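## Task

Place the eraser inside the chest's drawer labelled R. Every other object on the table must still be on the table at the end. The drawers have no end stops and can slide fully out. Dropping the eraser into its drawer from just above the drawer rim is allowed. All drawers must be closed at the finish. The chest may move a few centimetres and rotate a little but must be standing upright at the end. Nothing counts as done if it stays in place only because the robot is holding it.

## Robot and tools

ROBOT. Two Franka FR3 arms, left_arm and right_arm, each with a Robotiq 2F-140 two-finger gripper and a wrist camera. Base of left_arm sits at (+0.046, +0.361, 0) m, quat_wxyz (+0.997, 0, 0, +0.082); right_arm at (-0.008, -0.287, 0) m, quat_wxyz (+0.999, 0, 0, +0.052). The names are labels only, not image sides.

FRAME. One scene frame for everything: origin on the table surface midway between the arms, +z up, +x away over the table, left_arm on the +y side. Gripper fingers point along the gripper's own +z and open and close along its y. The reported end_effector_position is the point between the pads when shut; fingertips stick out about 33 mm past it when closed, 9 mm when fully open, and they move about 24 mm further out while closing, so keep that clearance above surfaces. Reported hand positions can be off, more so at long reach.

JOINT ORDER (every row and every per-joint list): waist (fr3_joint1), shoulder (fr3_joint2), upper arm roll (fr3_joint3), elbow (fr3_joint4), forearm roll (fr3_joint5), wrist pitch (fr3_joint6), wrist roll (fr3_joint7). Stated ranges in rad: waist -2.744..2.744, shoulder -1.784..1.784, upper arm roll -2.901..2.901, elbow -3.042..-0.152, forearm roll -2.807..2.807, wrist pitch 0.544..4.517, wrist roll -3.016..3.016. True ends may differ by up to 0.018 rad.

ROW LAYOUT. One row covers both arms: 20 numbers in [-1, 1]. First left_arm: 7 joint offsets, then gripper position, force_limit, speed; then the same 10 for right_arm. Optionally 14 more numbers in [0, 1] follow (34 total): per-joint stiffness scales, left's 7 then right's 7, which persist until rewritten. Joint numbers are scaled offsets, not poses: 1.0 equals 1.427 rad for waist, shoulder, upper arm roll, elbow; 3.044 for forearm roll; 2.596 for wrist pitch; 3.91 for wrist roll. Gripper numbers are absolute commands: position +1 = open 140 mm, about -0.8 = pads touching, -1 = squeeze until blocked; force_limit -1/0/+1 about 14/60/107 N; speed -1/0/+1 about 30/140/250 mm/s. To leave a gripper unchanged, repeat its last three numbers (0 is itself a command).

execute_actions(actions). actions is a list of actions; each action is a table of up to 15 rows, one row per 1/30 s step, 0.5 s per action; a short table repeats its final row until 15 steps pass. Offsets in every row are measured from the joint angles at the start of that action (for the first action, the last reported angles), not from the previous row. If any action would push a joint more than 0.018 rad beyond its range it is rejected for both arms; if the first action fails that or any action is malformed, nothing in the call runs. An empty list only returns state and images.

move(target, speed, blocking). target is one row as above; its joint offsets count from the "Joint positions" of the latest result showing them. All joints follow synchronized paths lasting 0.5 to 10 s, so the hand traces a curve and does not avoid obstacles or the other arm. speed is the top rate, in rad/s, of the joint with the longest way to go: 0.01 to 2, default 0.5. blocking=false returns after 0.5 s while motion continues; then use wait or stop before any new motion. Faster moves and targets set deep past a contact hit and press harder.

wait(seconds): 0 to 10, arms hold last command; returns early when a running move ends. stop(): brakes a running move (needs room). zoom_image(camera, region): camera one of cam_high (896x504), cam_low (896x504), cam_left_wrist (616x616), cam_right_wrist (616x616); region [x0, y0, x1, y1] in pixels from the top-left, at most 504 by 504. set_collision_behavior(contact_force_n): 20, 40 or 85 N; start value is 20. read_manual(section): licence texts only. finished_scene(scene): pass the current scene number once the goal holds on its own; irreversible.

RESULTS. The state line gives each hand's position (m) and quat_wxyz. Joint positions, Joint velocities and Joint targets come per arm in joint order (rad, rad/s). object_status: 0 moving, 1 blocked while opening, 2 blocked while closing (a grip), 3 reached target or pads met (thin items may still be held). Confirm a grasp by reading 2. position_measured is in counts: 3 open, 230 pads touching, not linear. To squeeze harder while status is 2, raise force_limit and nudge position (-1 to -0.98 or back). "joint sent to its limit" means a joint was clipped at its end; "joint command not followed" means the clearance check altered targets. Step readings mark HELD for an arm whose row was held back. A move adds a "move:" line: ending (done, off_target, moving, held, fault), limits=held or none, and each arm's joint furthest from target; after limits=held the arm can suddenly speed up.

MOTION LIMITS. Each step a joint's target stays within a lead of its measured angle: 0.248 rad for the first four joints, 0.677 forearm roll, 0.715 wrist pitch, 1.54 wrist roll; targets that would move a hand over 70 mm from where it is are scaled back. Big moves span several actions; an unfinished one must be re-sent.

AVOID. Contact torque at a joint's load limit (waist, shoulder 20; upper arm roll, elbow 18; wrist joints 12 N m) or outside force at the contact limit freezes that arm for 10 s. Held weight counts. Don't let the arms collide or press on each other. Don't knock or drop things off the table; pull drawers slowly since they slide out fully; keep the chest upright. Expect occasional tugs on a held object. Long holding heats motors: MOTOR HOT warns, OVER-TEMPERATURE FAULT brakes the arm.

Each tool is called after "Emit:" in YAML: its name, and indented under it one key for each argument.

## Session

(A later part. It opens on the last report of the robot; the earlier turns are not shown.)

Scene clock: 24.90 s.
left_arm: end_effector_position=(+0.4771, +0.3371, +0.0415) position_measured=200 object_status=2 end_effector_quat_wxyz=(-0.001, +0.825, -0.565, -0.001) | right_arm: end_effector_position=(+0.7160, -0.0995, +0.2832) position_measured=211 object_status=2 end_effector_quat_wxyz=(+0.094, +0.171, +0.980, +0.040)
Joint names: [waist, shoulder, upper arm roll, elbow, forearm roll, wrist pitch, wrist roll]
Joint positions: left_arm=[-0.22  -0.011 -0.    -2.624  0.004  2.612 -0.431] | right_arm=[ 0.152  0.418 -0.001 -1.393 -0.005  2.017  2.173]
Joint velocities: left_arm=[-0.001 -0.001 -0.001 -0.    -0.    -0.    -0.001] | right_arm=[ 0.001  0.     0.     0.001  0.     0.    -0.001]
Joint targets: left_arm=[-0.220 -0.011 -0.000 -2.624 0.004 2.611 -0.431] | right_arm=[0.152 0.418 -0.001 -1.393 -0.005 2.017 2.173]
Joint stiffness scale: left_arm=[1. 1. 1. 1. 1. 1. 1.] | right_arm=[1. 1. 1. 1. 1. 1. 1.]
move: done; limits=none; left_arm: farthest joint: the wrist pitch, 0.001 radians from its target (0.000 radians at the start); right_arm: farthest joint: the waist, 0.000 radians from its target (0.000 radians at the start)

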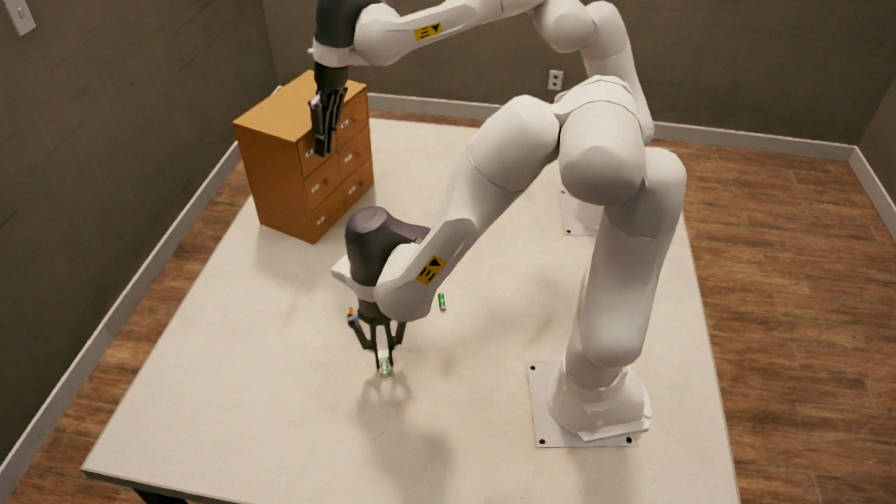

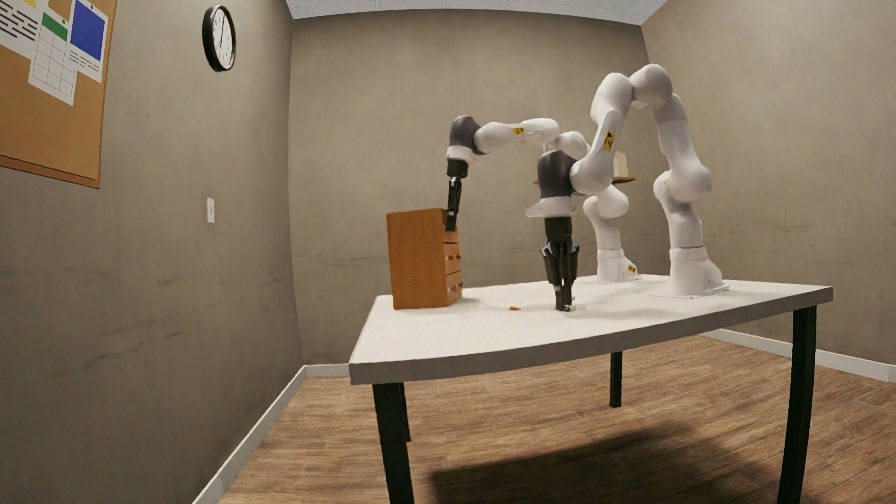

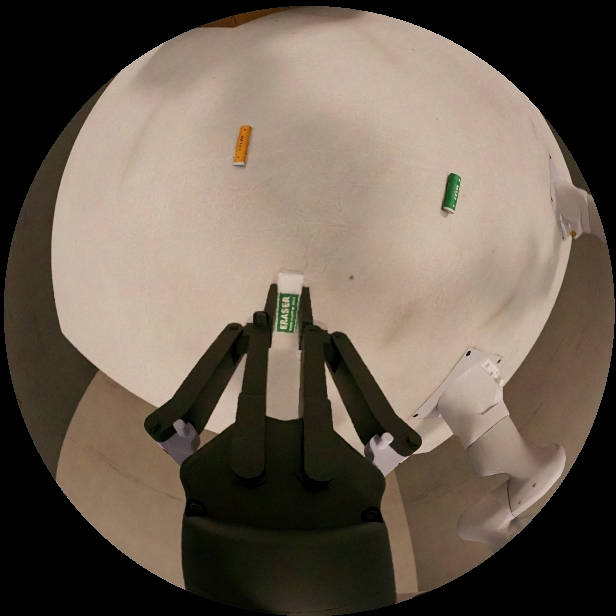

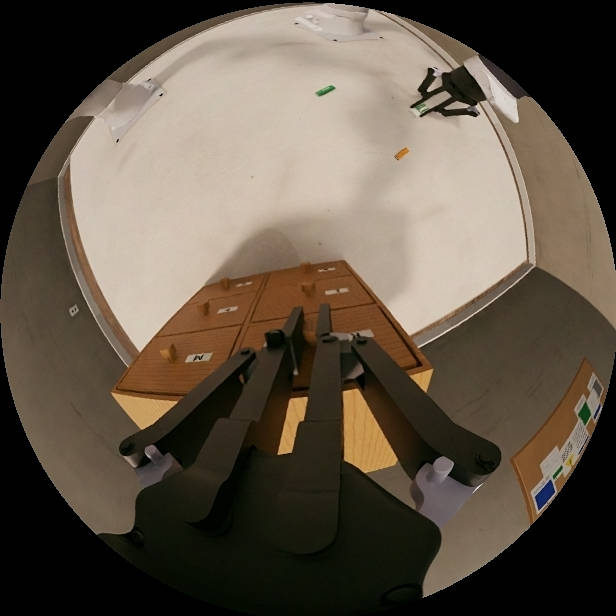

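Emit:
move:
  target: [0,-0.13,0,0.193,0,-0.139,0,-1,-0.3,-0.8,0.026,-0.0935,0,-0.1375,0,0.025,0.011,-1,0,-0.8]
  speed: 0.3

Scene clock: 29.10 s.
left_arm: end_effector_position=(+0.5503, +0.3334, +0.2091) position_measured=200 object_status=2 end_effector_quat_wxyz=(-0.028, +0.825, -0.563, +0.042) | right_arm: end_effector_position=(+0.6739, -0.0853, +0.2832) position_measured=211 object_status=2 end_effector_quat_wxyz=(+0.093, +0.172, +0.980, +0.044)
Joint names: [waist, shoulder, upper arm roll, elbow, forearm roll, wrist pitch, wrist roll]
Joint positions: left_arm=[-0.22  -0.197 -0.    -2.349  0.004  2.253 -0.431] | right_arm=[ 0.186  0.287 -0.001 -1.587 -0.005  2.079  2.209]
Joint velocities: left_arm=[ 0.002  0.001 -0.     0.001  0.001 -0.004  0.001] | right_arm=[-0.001 -0.     0.002  0.001 -0.001 -0.001  0.003]
Joint targets: left_arm=[-0.220 -0.197 -0.000 -2.349 0.004 2.251 -0.431] | right_arm=[0.189 0.285 -0.001 -1.589 -0.005 2.082 2.216]
Joint stiffness scale: left_arm=[1. 1. 1. 1. 1. 1. 1.] | right_arm=[1. 1. 1. 1. 1. 1. 1.]
move: done; limits=none; left_arm: farthest joint: the wrist pitch, 0.002 radians from its target (0.360 radians at the start); right_arm: farthest joint: the wrist roll, 0.007 radians from its target (0.043 radians at the start)

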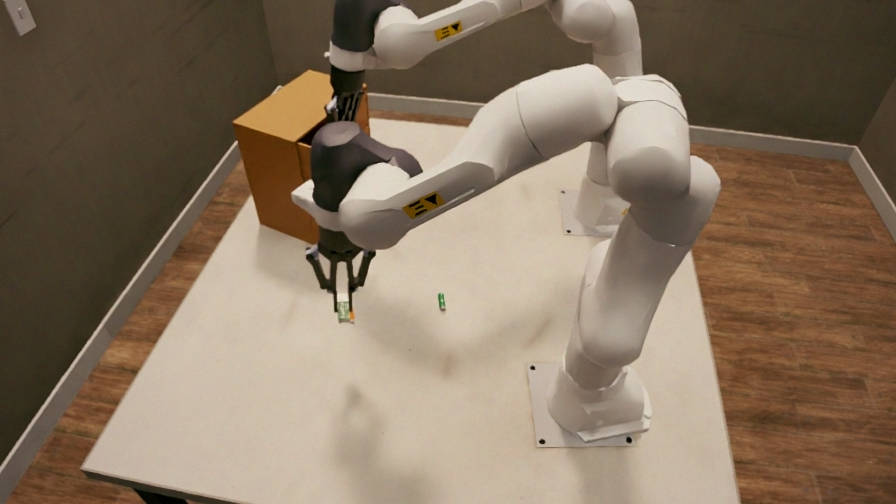

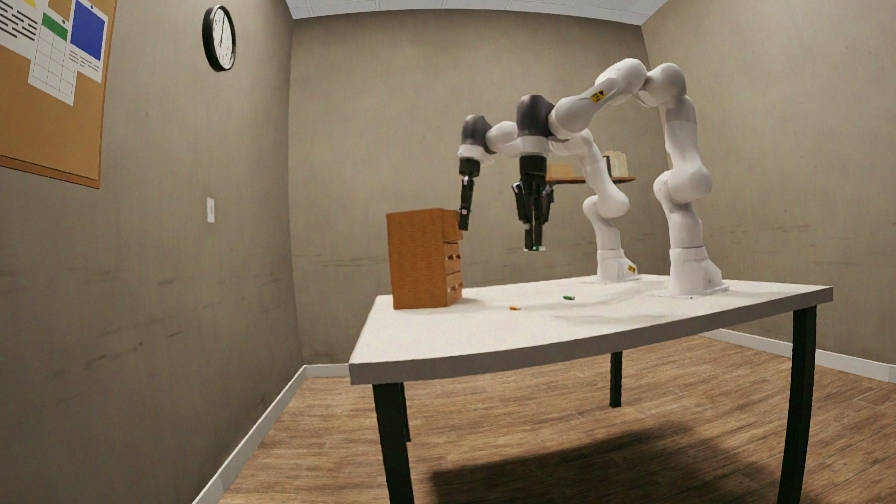

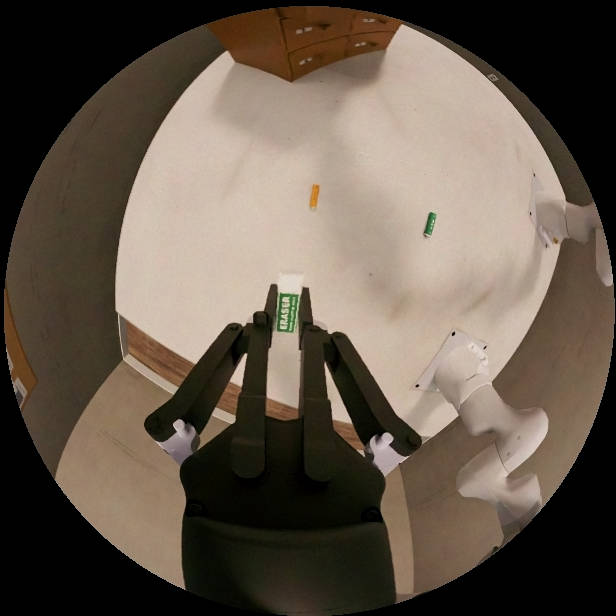

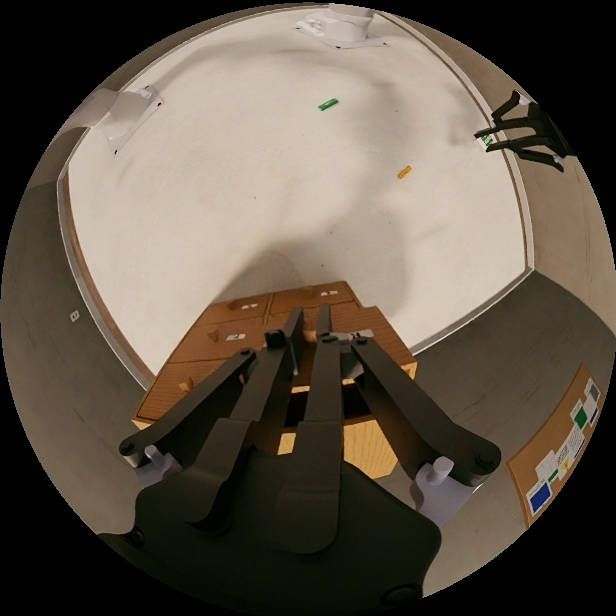

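Emit:
move:
  target: [0,0,0,0.315,0,-0.059,0.048,-1,-0.3,-0.8,0.030,-0.083,0,-0.1145,0,0.0185,0.012,-1,0,-0.8]
  speed: 0.37

Emit:
move:
  target: [0,0,0,0,0,0,0,-1,-0.3,-0.8,0,0,0,0,0,0,0,0,0,0]

Scene clock: 33.27 s.
left_arm: end_effector_position=(+0.6601, +0.3275, +0.4307) position_measured=200 object_status=2 end_effector_quat_wxyz=(-0.119, +0.756, -0.624, +0.158) | right_arm: end_effector_position=(+0.6317, -0.0699, +0.2832) position_measured=211 object_status=2 end_effector_quat_wxyz=(+0.091, +0.172, +0.980, +0.047)
Joint names: [waist, shoulder, upper arm roll, elbow, forearm roll, wrist pitch, wrist roll]
Joint positions: left_arm=[-0.22  -0.198 -0.    -1.902  0.004  2.102 -0.248] | right_arm=[ 0.226  0.171 -0.001 -1.748 -0.005  2.124  2.249]
Joint velocities: left_arm=[-0.     0.     0.     0.    -0.001  0.001  0.006] | right_arm=[ 0.003 -0.     0.     0.001  0.     0.001  0.002]
Joint targets: left_arm=[-0.220 -0.197 -0.000 -1.900 0.004 2.100 -0.243] | right_arm=[0.229 0.168 -0.001 -1.750 -0.005 2.127 2.256]
Joint stiffness scale: left_arm=[1. 1. 1. 1. 1. 1. 1.] | right_arm=[1. 1. 1. 1. 1. 1. 1.]
move: done; limits=none; left_arm: farthest joint: the wrist roll, 0.005 radians from its target (0.187 radians at the start); right_arm: farthest joint: the wrist roll, 0.007 radians from its target (0.046 radians at the start)

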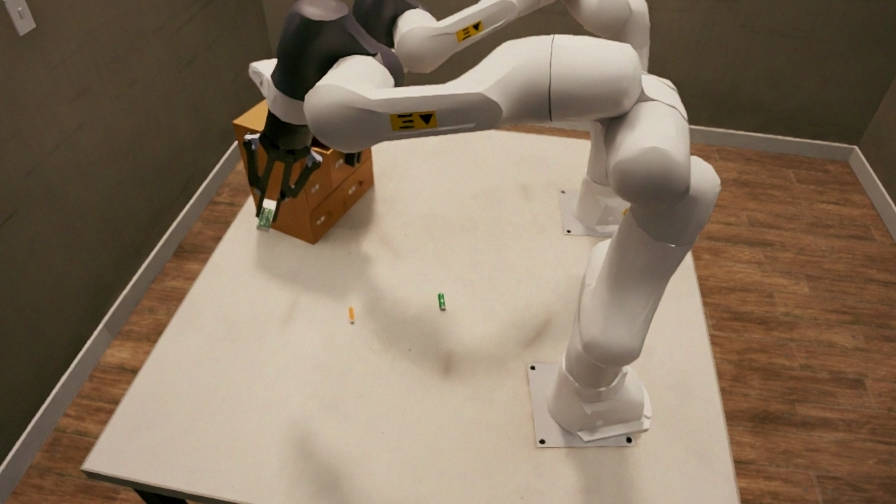

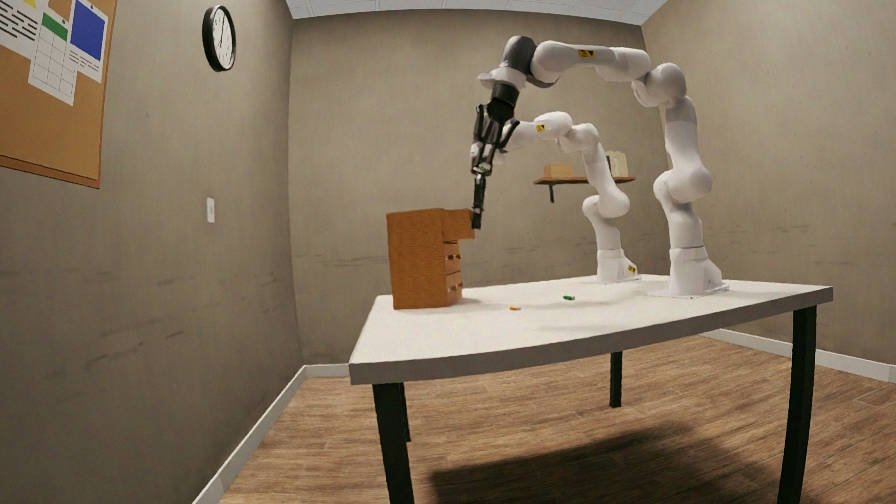

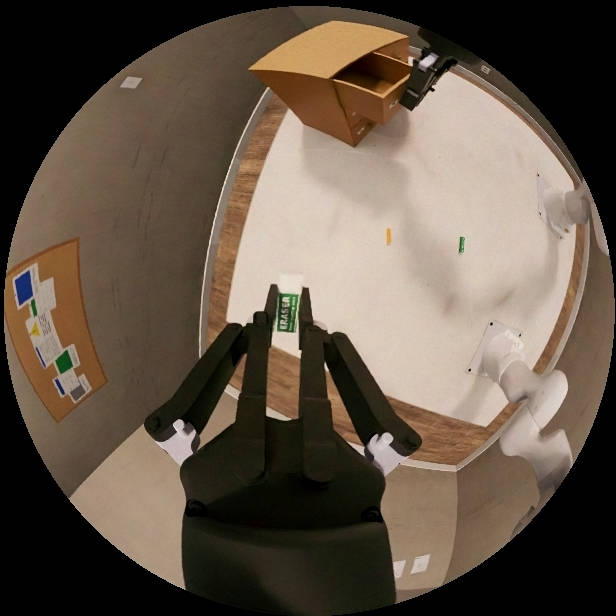

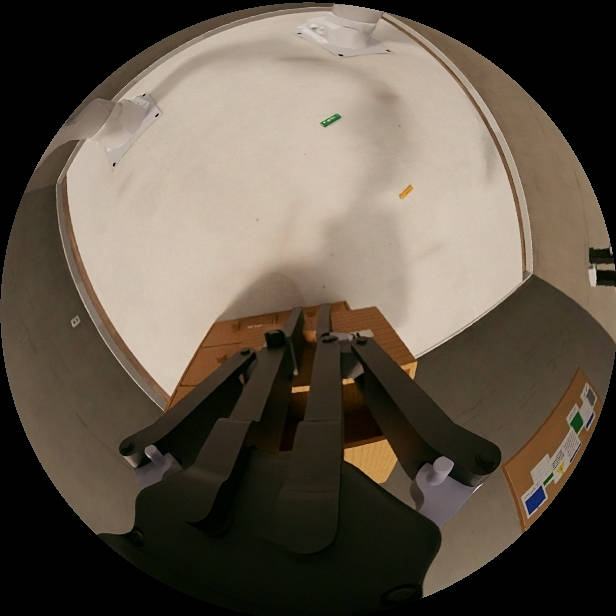

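Scene clock: 33.87 s.
left_arm: end_effector_position=(+0.6601, +0.3275, +0.4307) position_measured=200 object_status=2 end_effector_quat_wxyz=(-0.119, +0.756, -0.624, +0.158) | right_arm: end_effector_position=(+0.6317, -0.0699, +0.2832) position_measured=129 object_status=3 end_effector_quat_wxyz=(+0.091, +0.172, +0.980, +0.047)
Joint names: [waist, shoulder, upper arm roll, elbow, forearm roll, wrist pitch, wrist roll]
Joint positions: left_arm=[-0.22  -0.198 -0.    -1.902  0.004  2.102 -0.248] | right_arm=[ 0.226  0.171 -0.001 -1.748 -0.005  2.124  2.249]
Joint velocities: left_arm=[ 0.     0.001 -0.001 -0.001  0.     0.001  0.001] | right_arm=[ 0.001  0.    -0.    -0.     0.001 -0.    -0.002]
Joint targets: left_arm=[-0.220 -0.198 -0.000 -1.902 0.004 2.102 -0.248] | right_arm=[0.226 0.171 -0.001 -1.748 -0.005 2.124 2.249]
Joint stiffness scale: left_arm=[1. 1. 1. 1. 1. 1. 1.] | right_arm=[1. 1. 1. 1. 1. 1. 1.]
move: done; limits=none; left_arm: farthest joint: the waist, 0.000 radians from its target (0.000 radians at the start); right_arm: farthest joint: the waist, 0.000 radians from its target (0.000 radians at the start)

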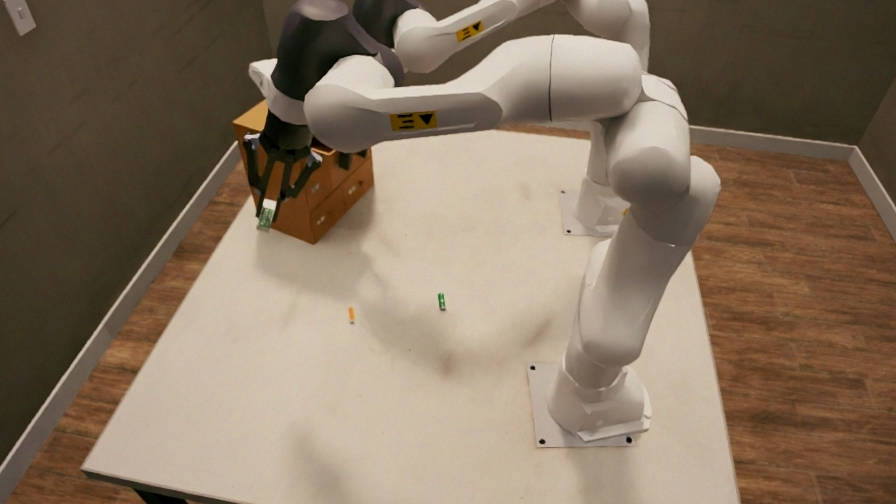

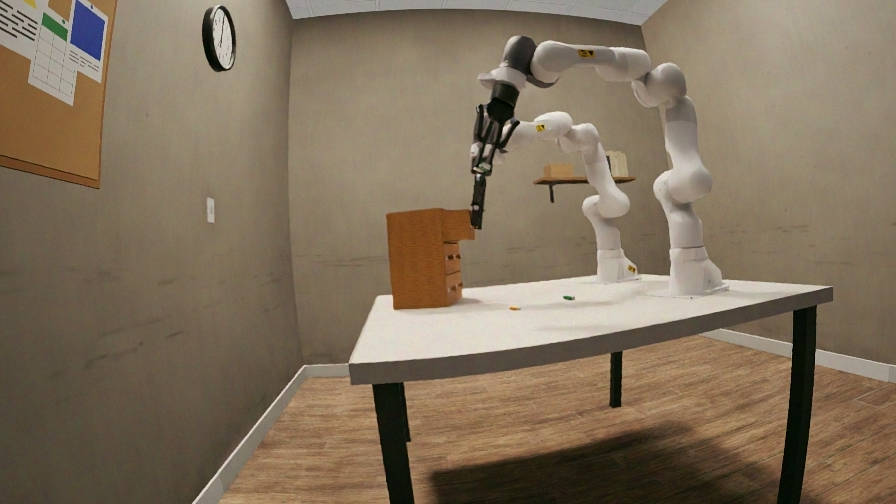

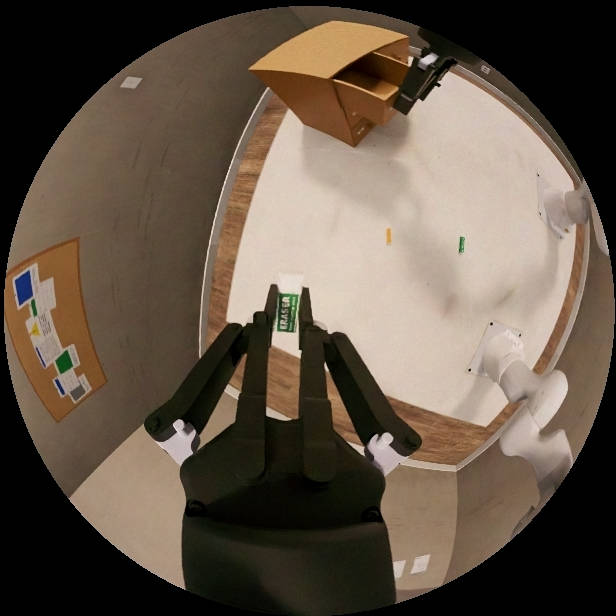

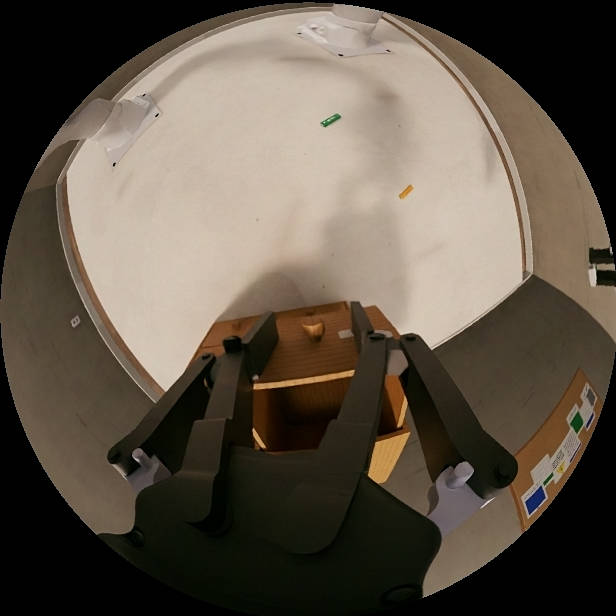

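Emit:
move:
  target: [-0.376,0.334,0,0.332,0,0.021,0,-1,-0.3,-0.8,0,-0.591,0,-0.528,0,-0.036,0,0,0,0]
  speed: 0.6

Scene clock: 36.97 s.
left_arm: end_effector_position=(+0.6881, -0.0725, +0.3936) position_measured=200 object_status=2 end_effector_quat_wxyz=(+0.080, -0.560, +0.799, -0.206) | right_arm: end_effector_position=(+0.3824, -0.1550, +0.3200) position_measured=129 object_status=3 end_effector_quat_wxyz=(+0.091, +0.172, +0.980, +0.048)
Joint names: [waist, shoulder, upper arm roll, elbow, forearm roll, wrist pitch, wrist roll]
Joint positions: left_arm=[-0.757  0.279 -0.002 -1.43   0.004  2.154 -0.248] | right_arm=[ 0.226 -0.67  -0.001 -2.498 -0.005  2.033  2.249]
Joint velocities: left_arm=[ 0.001  0.     0.001  0.002  0.001  0.002 -0.001] | right_arm=[-0.     0.001  0.001 -0.     0.    -0.003  0.001]
Joint targets: left_arm=[-0.756 0.278 -0.000 -1.428 0.004 2.156 -0.248] | right_arm=[0.226 -0.672 -0.001 -2.501 -0.005 2.030 2.249]
Joint stiffness scale: left_arm=[1. 1. 1. 1. 1. 1. 1.] | right_arm=[1. 1. 1. 1. 1. 1. 1.]
move: done; limits=none; left_arm: farthest joint: the wrist pitch, 0.003 radians from its target (0.055 radians at the start); right_arm: farthest joint: the elbow, 0.003 radians from its target (0.753 radians at the start)

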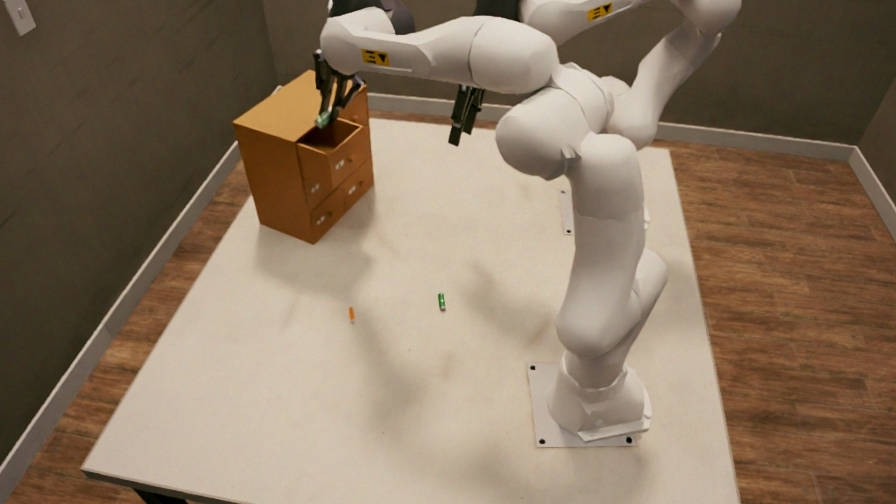

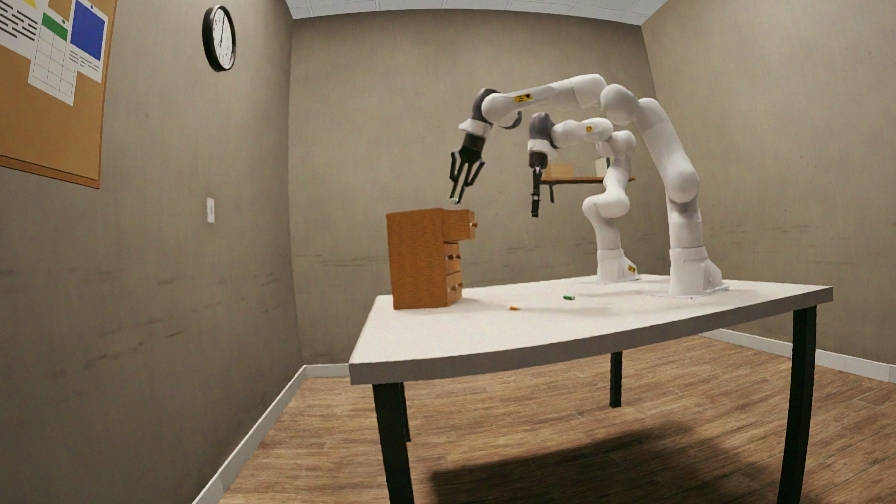

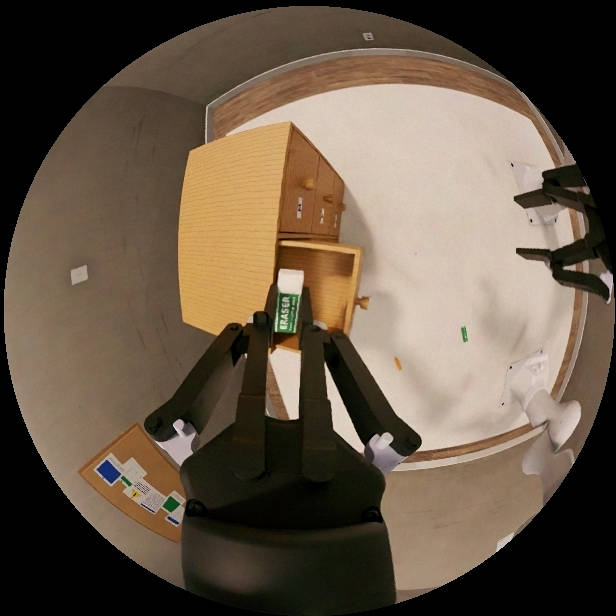

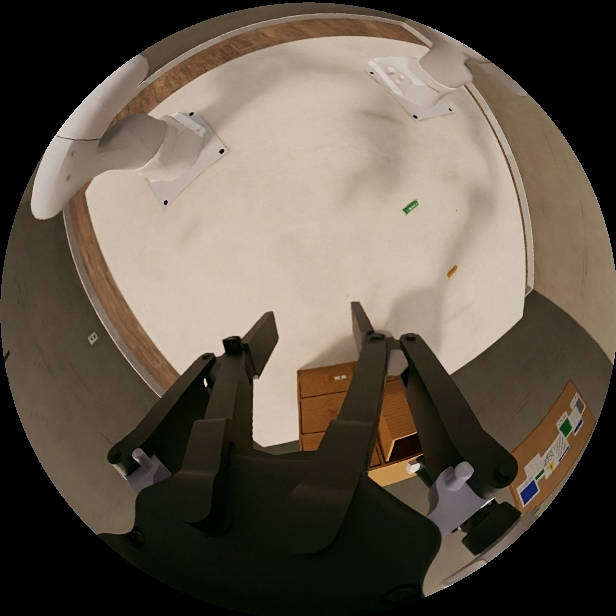

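Emit:
move:
  target: [0,0.025,0,0,0,-0.018,0,-1,-0.3,-0.8,0,0,0,0,0,0,0,0,0,0]
  speed: 0.08

Emit:
zoom_image:
  camera: "cam_low"
  region: [420, 160, 500, 250]

Scene clock: 38.90 s.
left_arm: end_effector_position=(+0.6800, -0.0669, +0.3571) position_measured=200 object_status=2 end_effector_quat_wxyz=(+0.066, -0.564, +0.805, -0.169) | right_arm: end_effector_position=(+0.3823, -0.1550, +0.3199) position_measured=129 object_status=3 end_effector_quat_wxyz=(+0.090, +0.172, +0.980, +0.048)
Joint names: [waist, shoulder, upper arm roll, elbow, forearm roll, wrist pitch, wrist roll]
Joint positions: left_arm=[-0.757  0.314 -0.002 -1.43   0.004  2.109 -0.248] | right_arm=[ 0.226 -0.67  -0.001 -2.499 -0.005  2.033  2.249]
Joint velocities: left_arm=[ 0.001 -0.001  0.    -0.002  0.001 -0.003  0.001] | right_arm=[-0.    -0.001  0.001  0.    -0.002  0.     0.001]
Joint targets: left_arm=[-0.757 0.314 -0.002 -1.430 0.004 2.107 -0.248] | right_arm=[0.226 -0.670 -0.001 -2.498 -0.005 2.033 2.249]
Joint stiffness scale: left_arm=[1. 1. 1. 1. 1. 1. 1.] | right_arm=[1. 1. 1. 1. 1. 1. 1.]
move: done; limits=none; left_arm: farthest joint: the wrist pitch, 0.002 radians from its target (0.047 radians at the start); right_arm: farthest joint: the elbow, 0.001 radians from its target (0.001 radians at the start)

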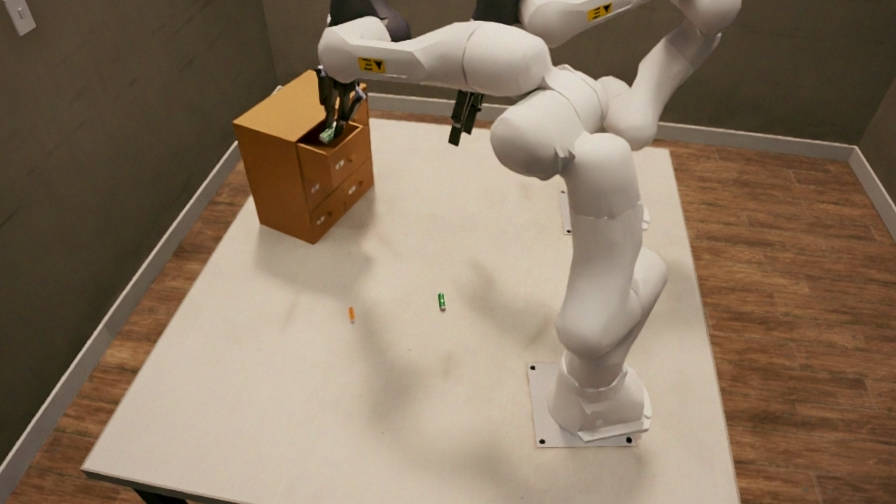

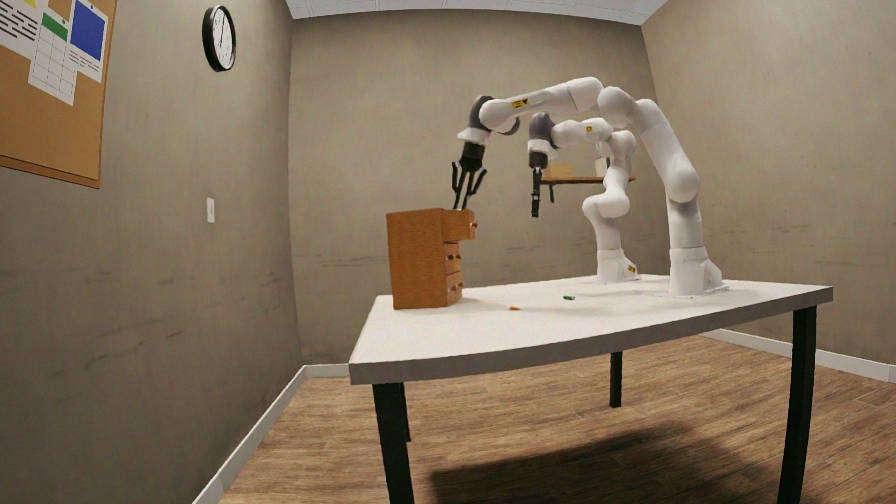

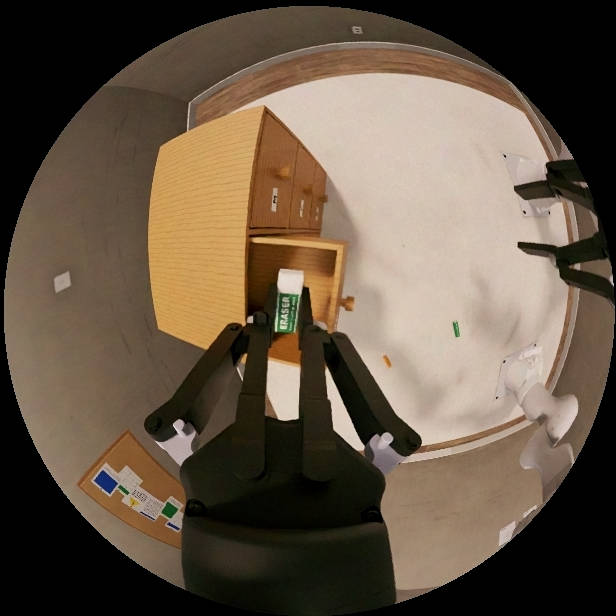

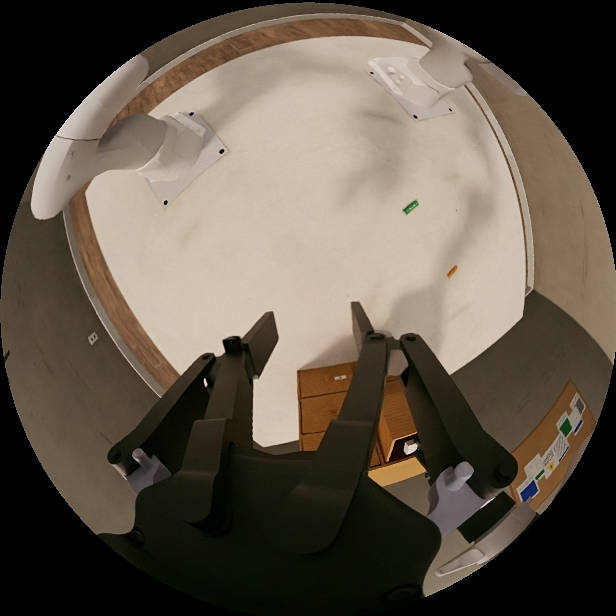

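Region (420, 160, 500, 250) of cam_low's 896x504 image, scaled by 5.600, with more detail than that image has.

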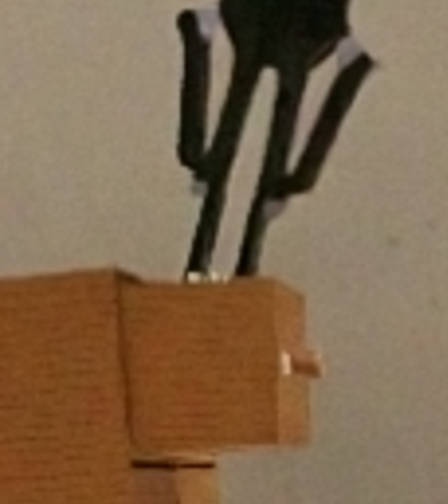

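Emit:
move:
  target: [0,-0.05,0,0,0,0,0,-0.32,-0.3,0.5,0,0,0,0,0,0,0,0,0,0]
  speed: 0.12

Scene clock: 40.33 s.
left_arm: end_effector_position=(+0.6768, -0.0647, +0.4120) position_measured=169 object_status=3 end_effector_quat_wxyz=(+0.079, -0.560, +0.799, -0.202) | right_arm: end_effector_position=(+0.3823, -0.1550, +0.3199) position_measured=129 object_status=3 end_effector_quat_wxyz=(+0.090, +0.172, +0.980, +0.048)
Joint names: [waist, shoulder, upper arm roll, elbow, forearm roll, wrist pitch, wrist roll]
Joint positions: left_arm=[-0.757  0.242 -0.002 -1.429  0.004  2.109 -0.248] | right_arm=[ 0.226 -0.67  -0.001 -2.499 -0.005  2.033  2.249]
Joint velocities: left_arm=[-0.     0.001 -0.001  0.     0.     0.     0.003] | right_arm=[ 0.001 -0.     0.    -0.001  0.     0.     0.001]
Joint targets: left_arm=[-0.757 0.243 -0.002 -1.430 0.004 2.109 -0.248] | right_arm=[0.226 -0.670 -0.001 -2.499 -0.005 2.033 2.249]
Joint stiffness scale: left_arm=[1. 1. 1. 1. 1. 1. 1.] | right_arm=[1. 1. 1. 1. 1. 1. 1.]
move: done; limits=none; left_arm: farthest joint: the elbow, 0.001 radians from its target (0.000 radians at the start); right_arm: farthest joint: the waist, 0.000 radians from its target (0.000 radians at the start)

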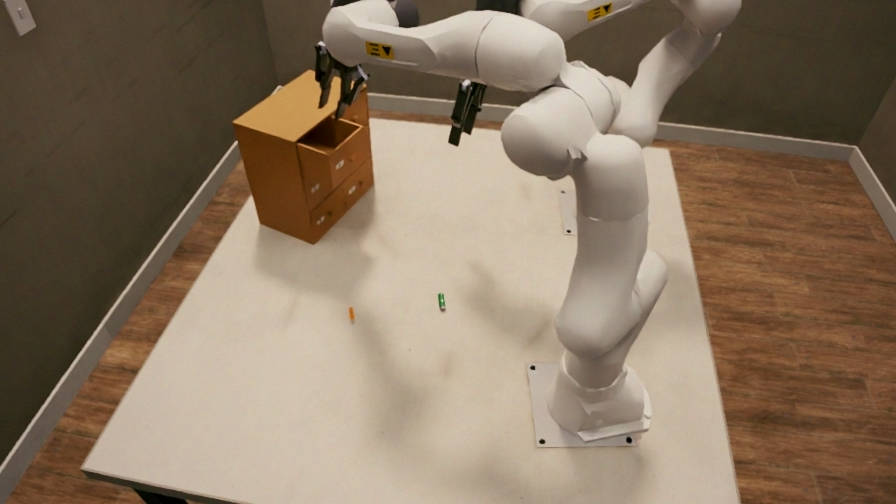

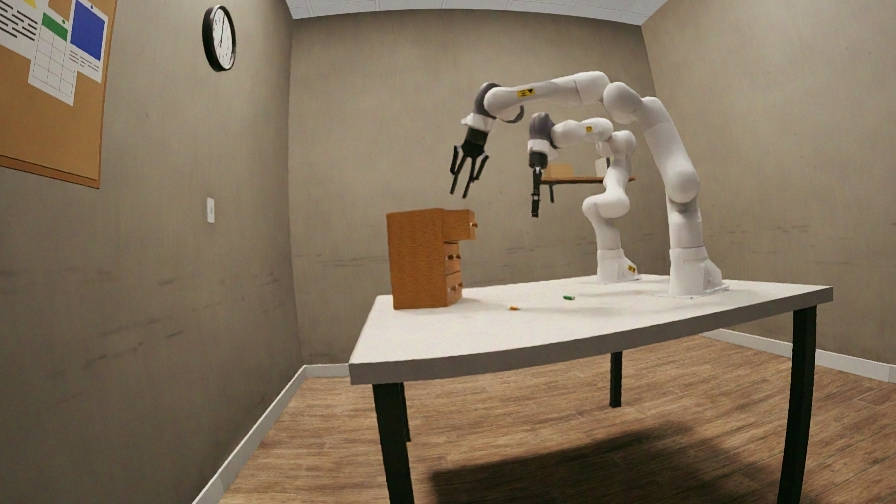

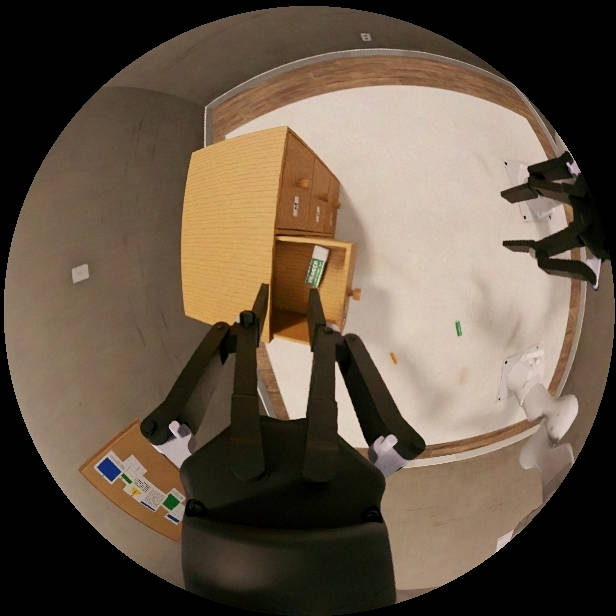

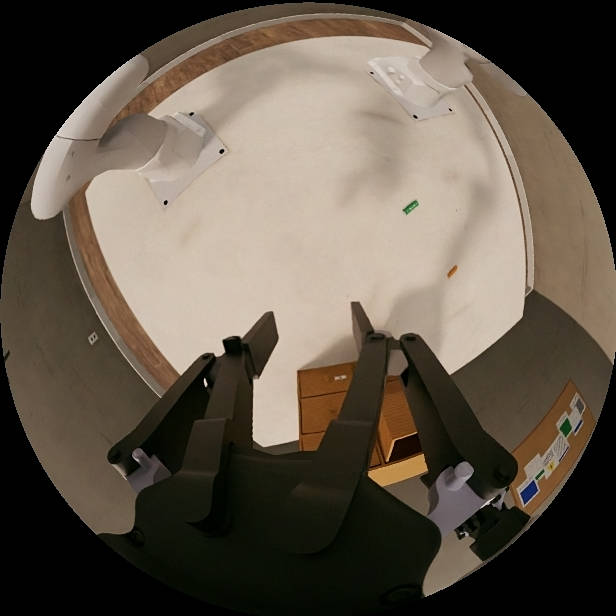

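Emit:
move:
  target: [0.4,-0.15,0,0,0,0,0,-0.32,-0.3,0.5,0.007,0.572,0,0.5025,0,0.0385,0.002,0,0,0]
  speed: 0.6

Scene clock: 43.17 s.
left_arm: end_effector_position=(+0.7725, +0.3457, +0.5728) position_measured=169 object_status=3 end_effector_quat_wxyz=(-0.196, +0.741, -0.590, +0.254) | right_arm: end_effector_position=(+0.6209, -0.0683, +0.2817) position_measured=129 object_status=3 end_effector_quat_wxyz=(+0.088, +0.169, +0.981, +0.047)
Joint names: [waist, shoulder, upper arm roll, elbow, forearm roll, wrist pitch, wrist roll]
Joint positions: left_arm=[-0.186  0.027  0.    -1.429  0.004  2.109 -0.248] | right_arm=[ 0.234  0.145 -0.001 -1.784 -0.005  2.13   2.25 ]
Joint velocities: left_arm=[ 0.001  0.     0.001  0.001 -0.001  0.     0.   ] | right_arm=[-0.    -0.001 -0.     0.     0.     0.002 -0.   ]
Joint targets: left_arm=[-0.187 0.028 -0.002 -1.429 0.004 2.109 -0.248] | right_arm=[0.236 0.146 -0.001 -1.782 -0.005 2.133 2.257]
Joint stiffness scale: left_arm=[1. 1. 1. 1. 1. 1. 1.] | right_arm=[1. 1. 1. 1. 1. 1. 1.]
move: done; limits=none; left_arm: farthest joint: the upper arm roll, 0.002 radians from its target (0.000 radians at the start); right_arm: farthest joint: the wrist roll, 0.007 radians from its target (0.008 radians at the start)

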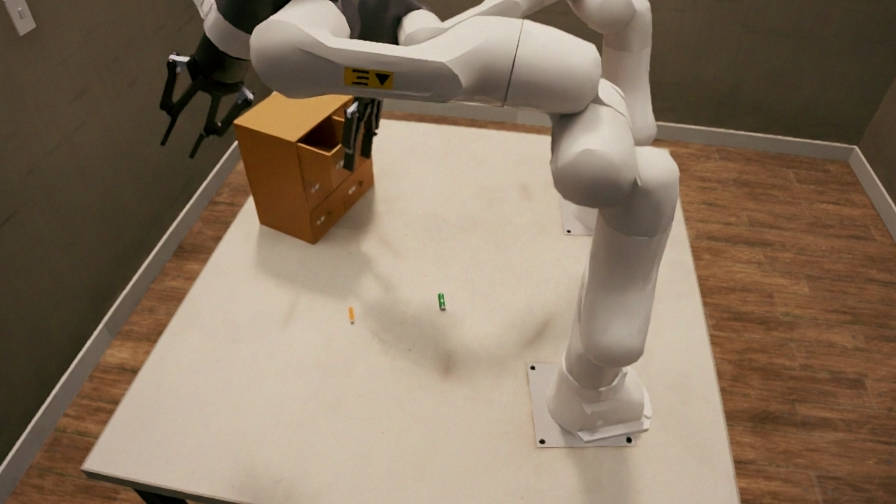

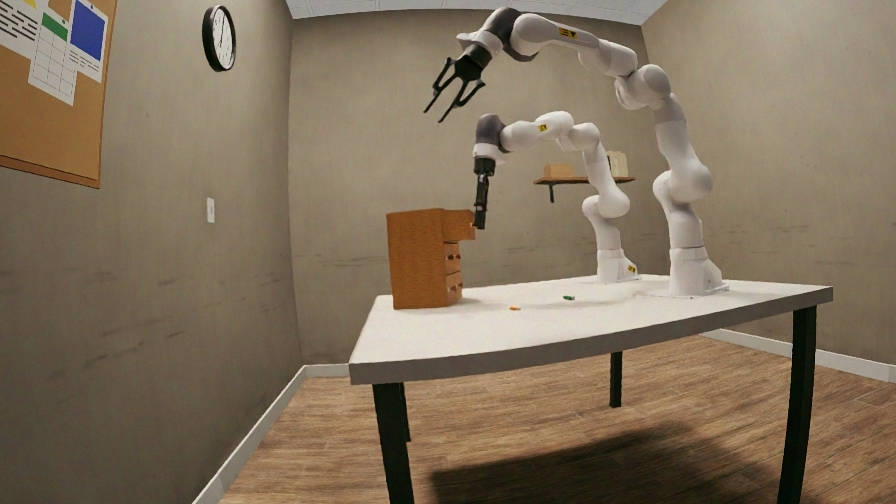

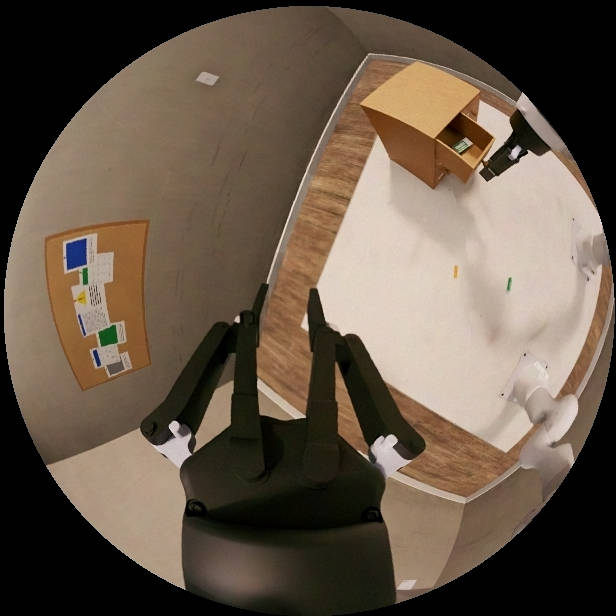

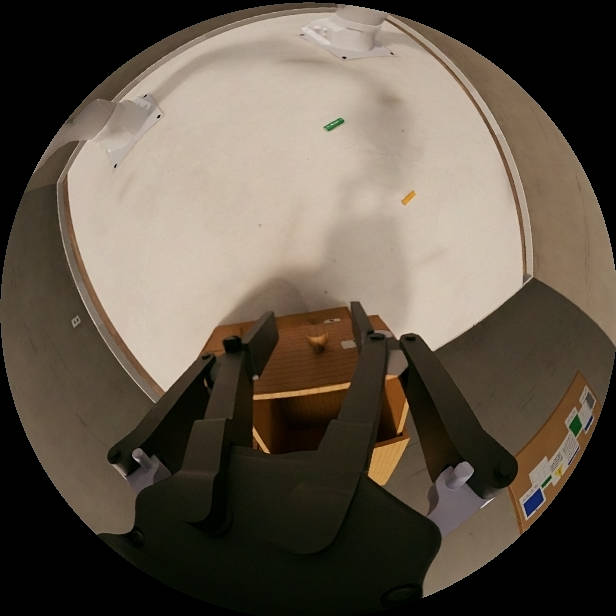

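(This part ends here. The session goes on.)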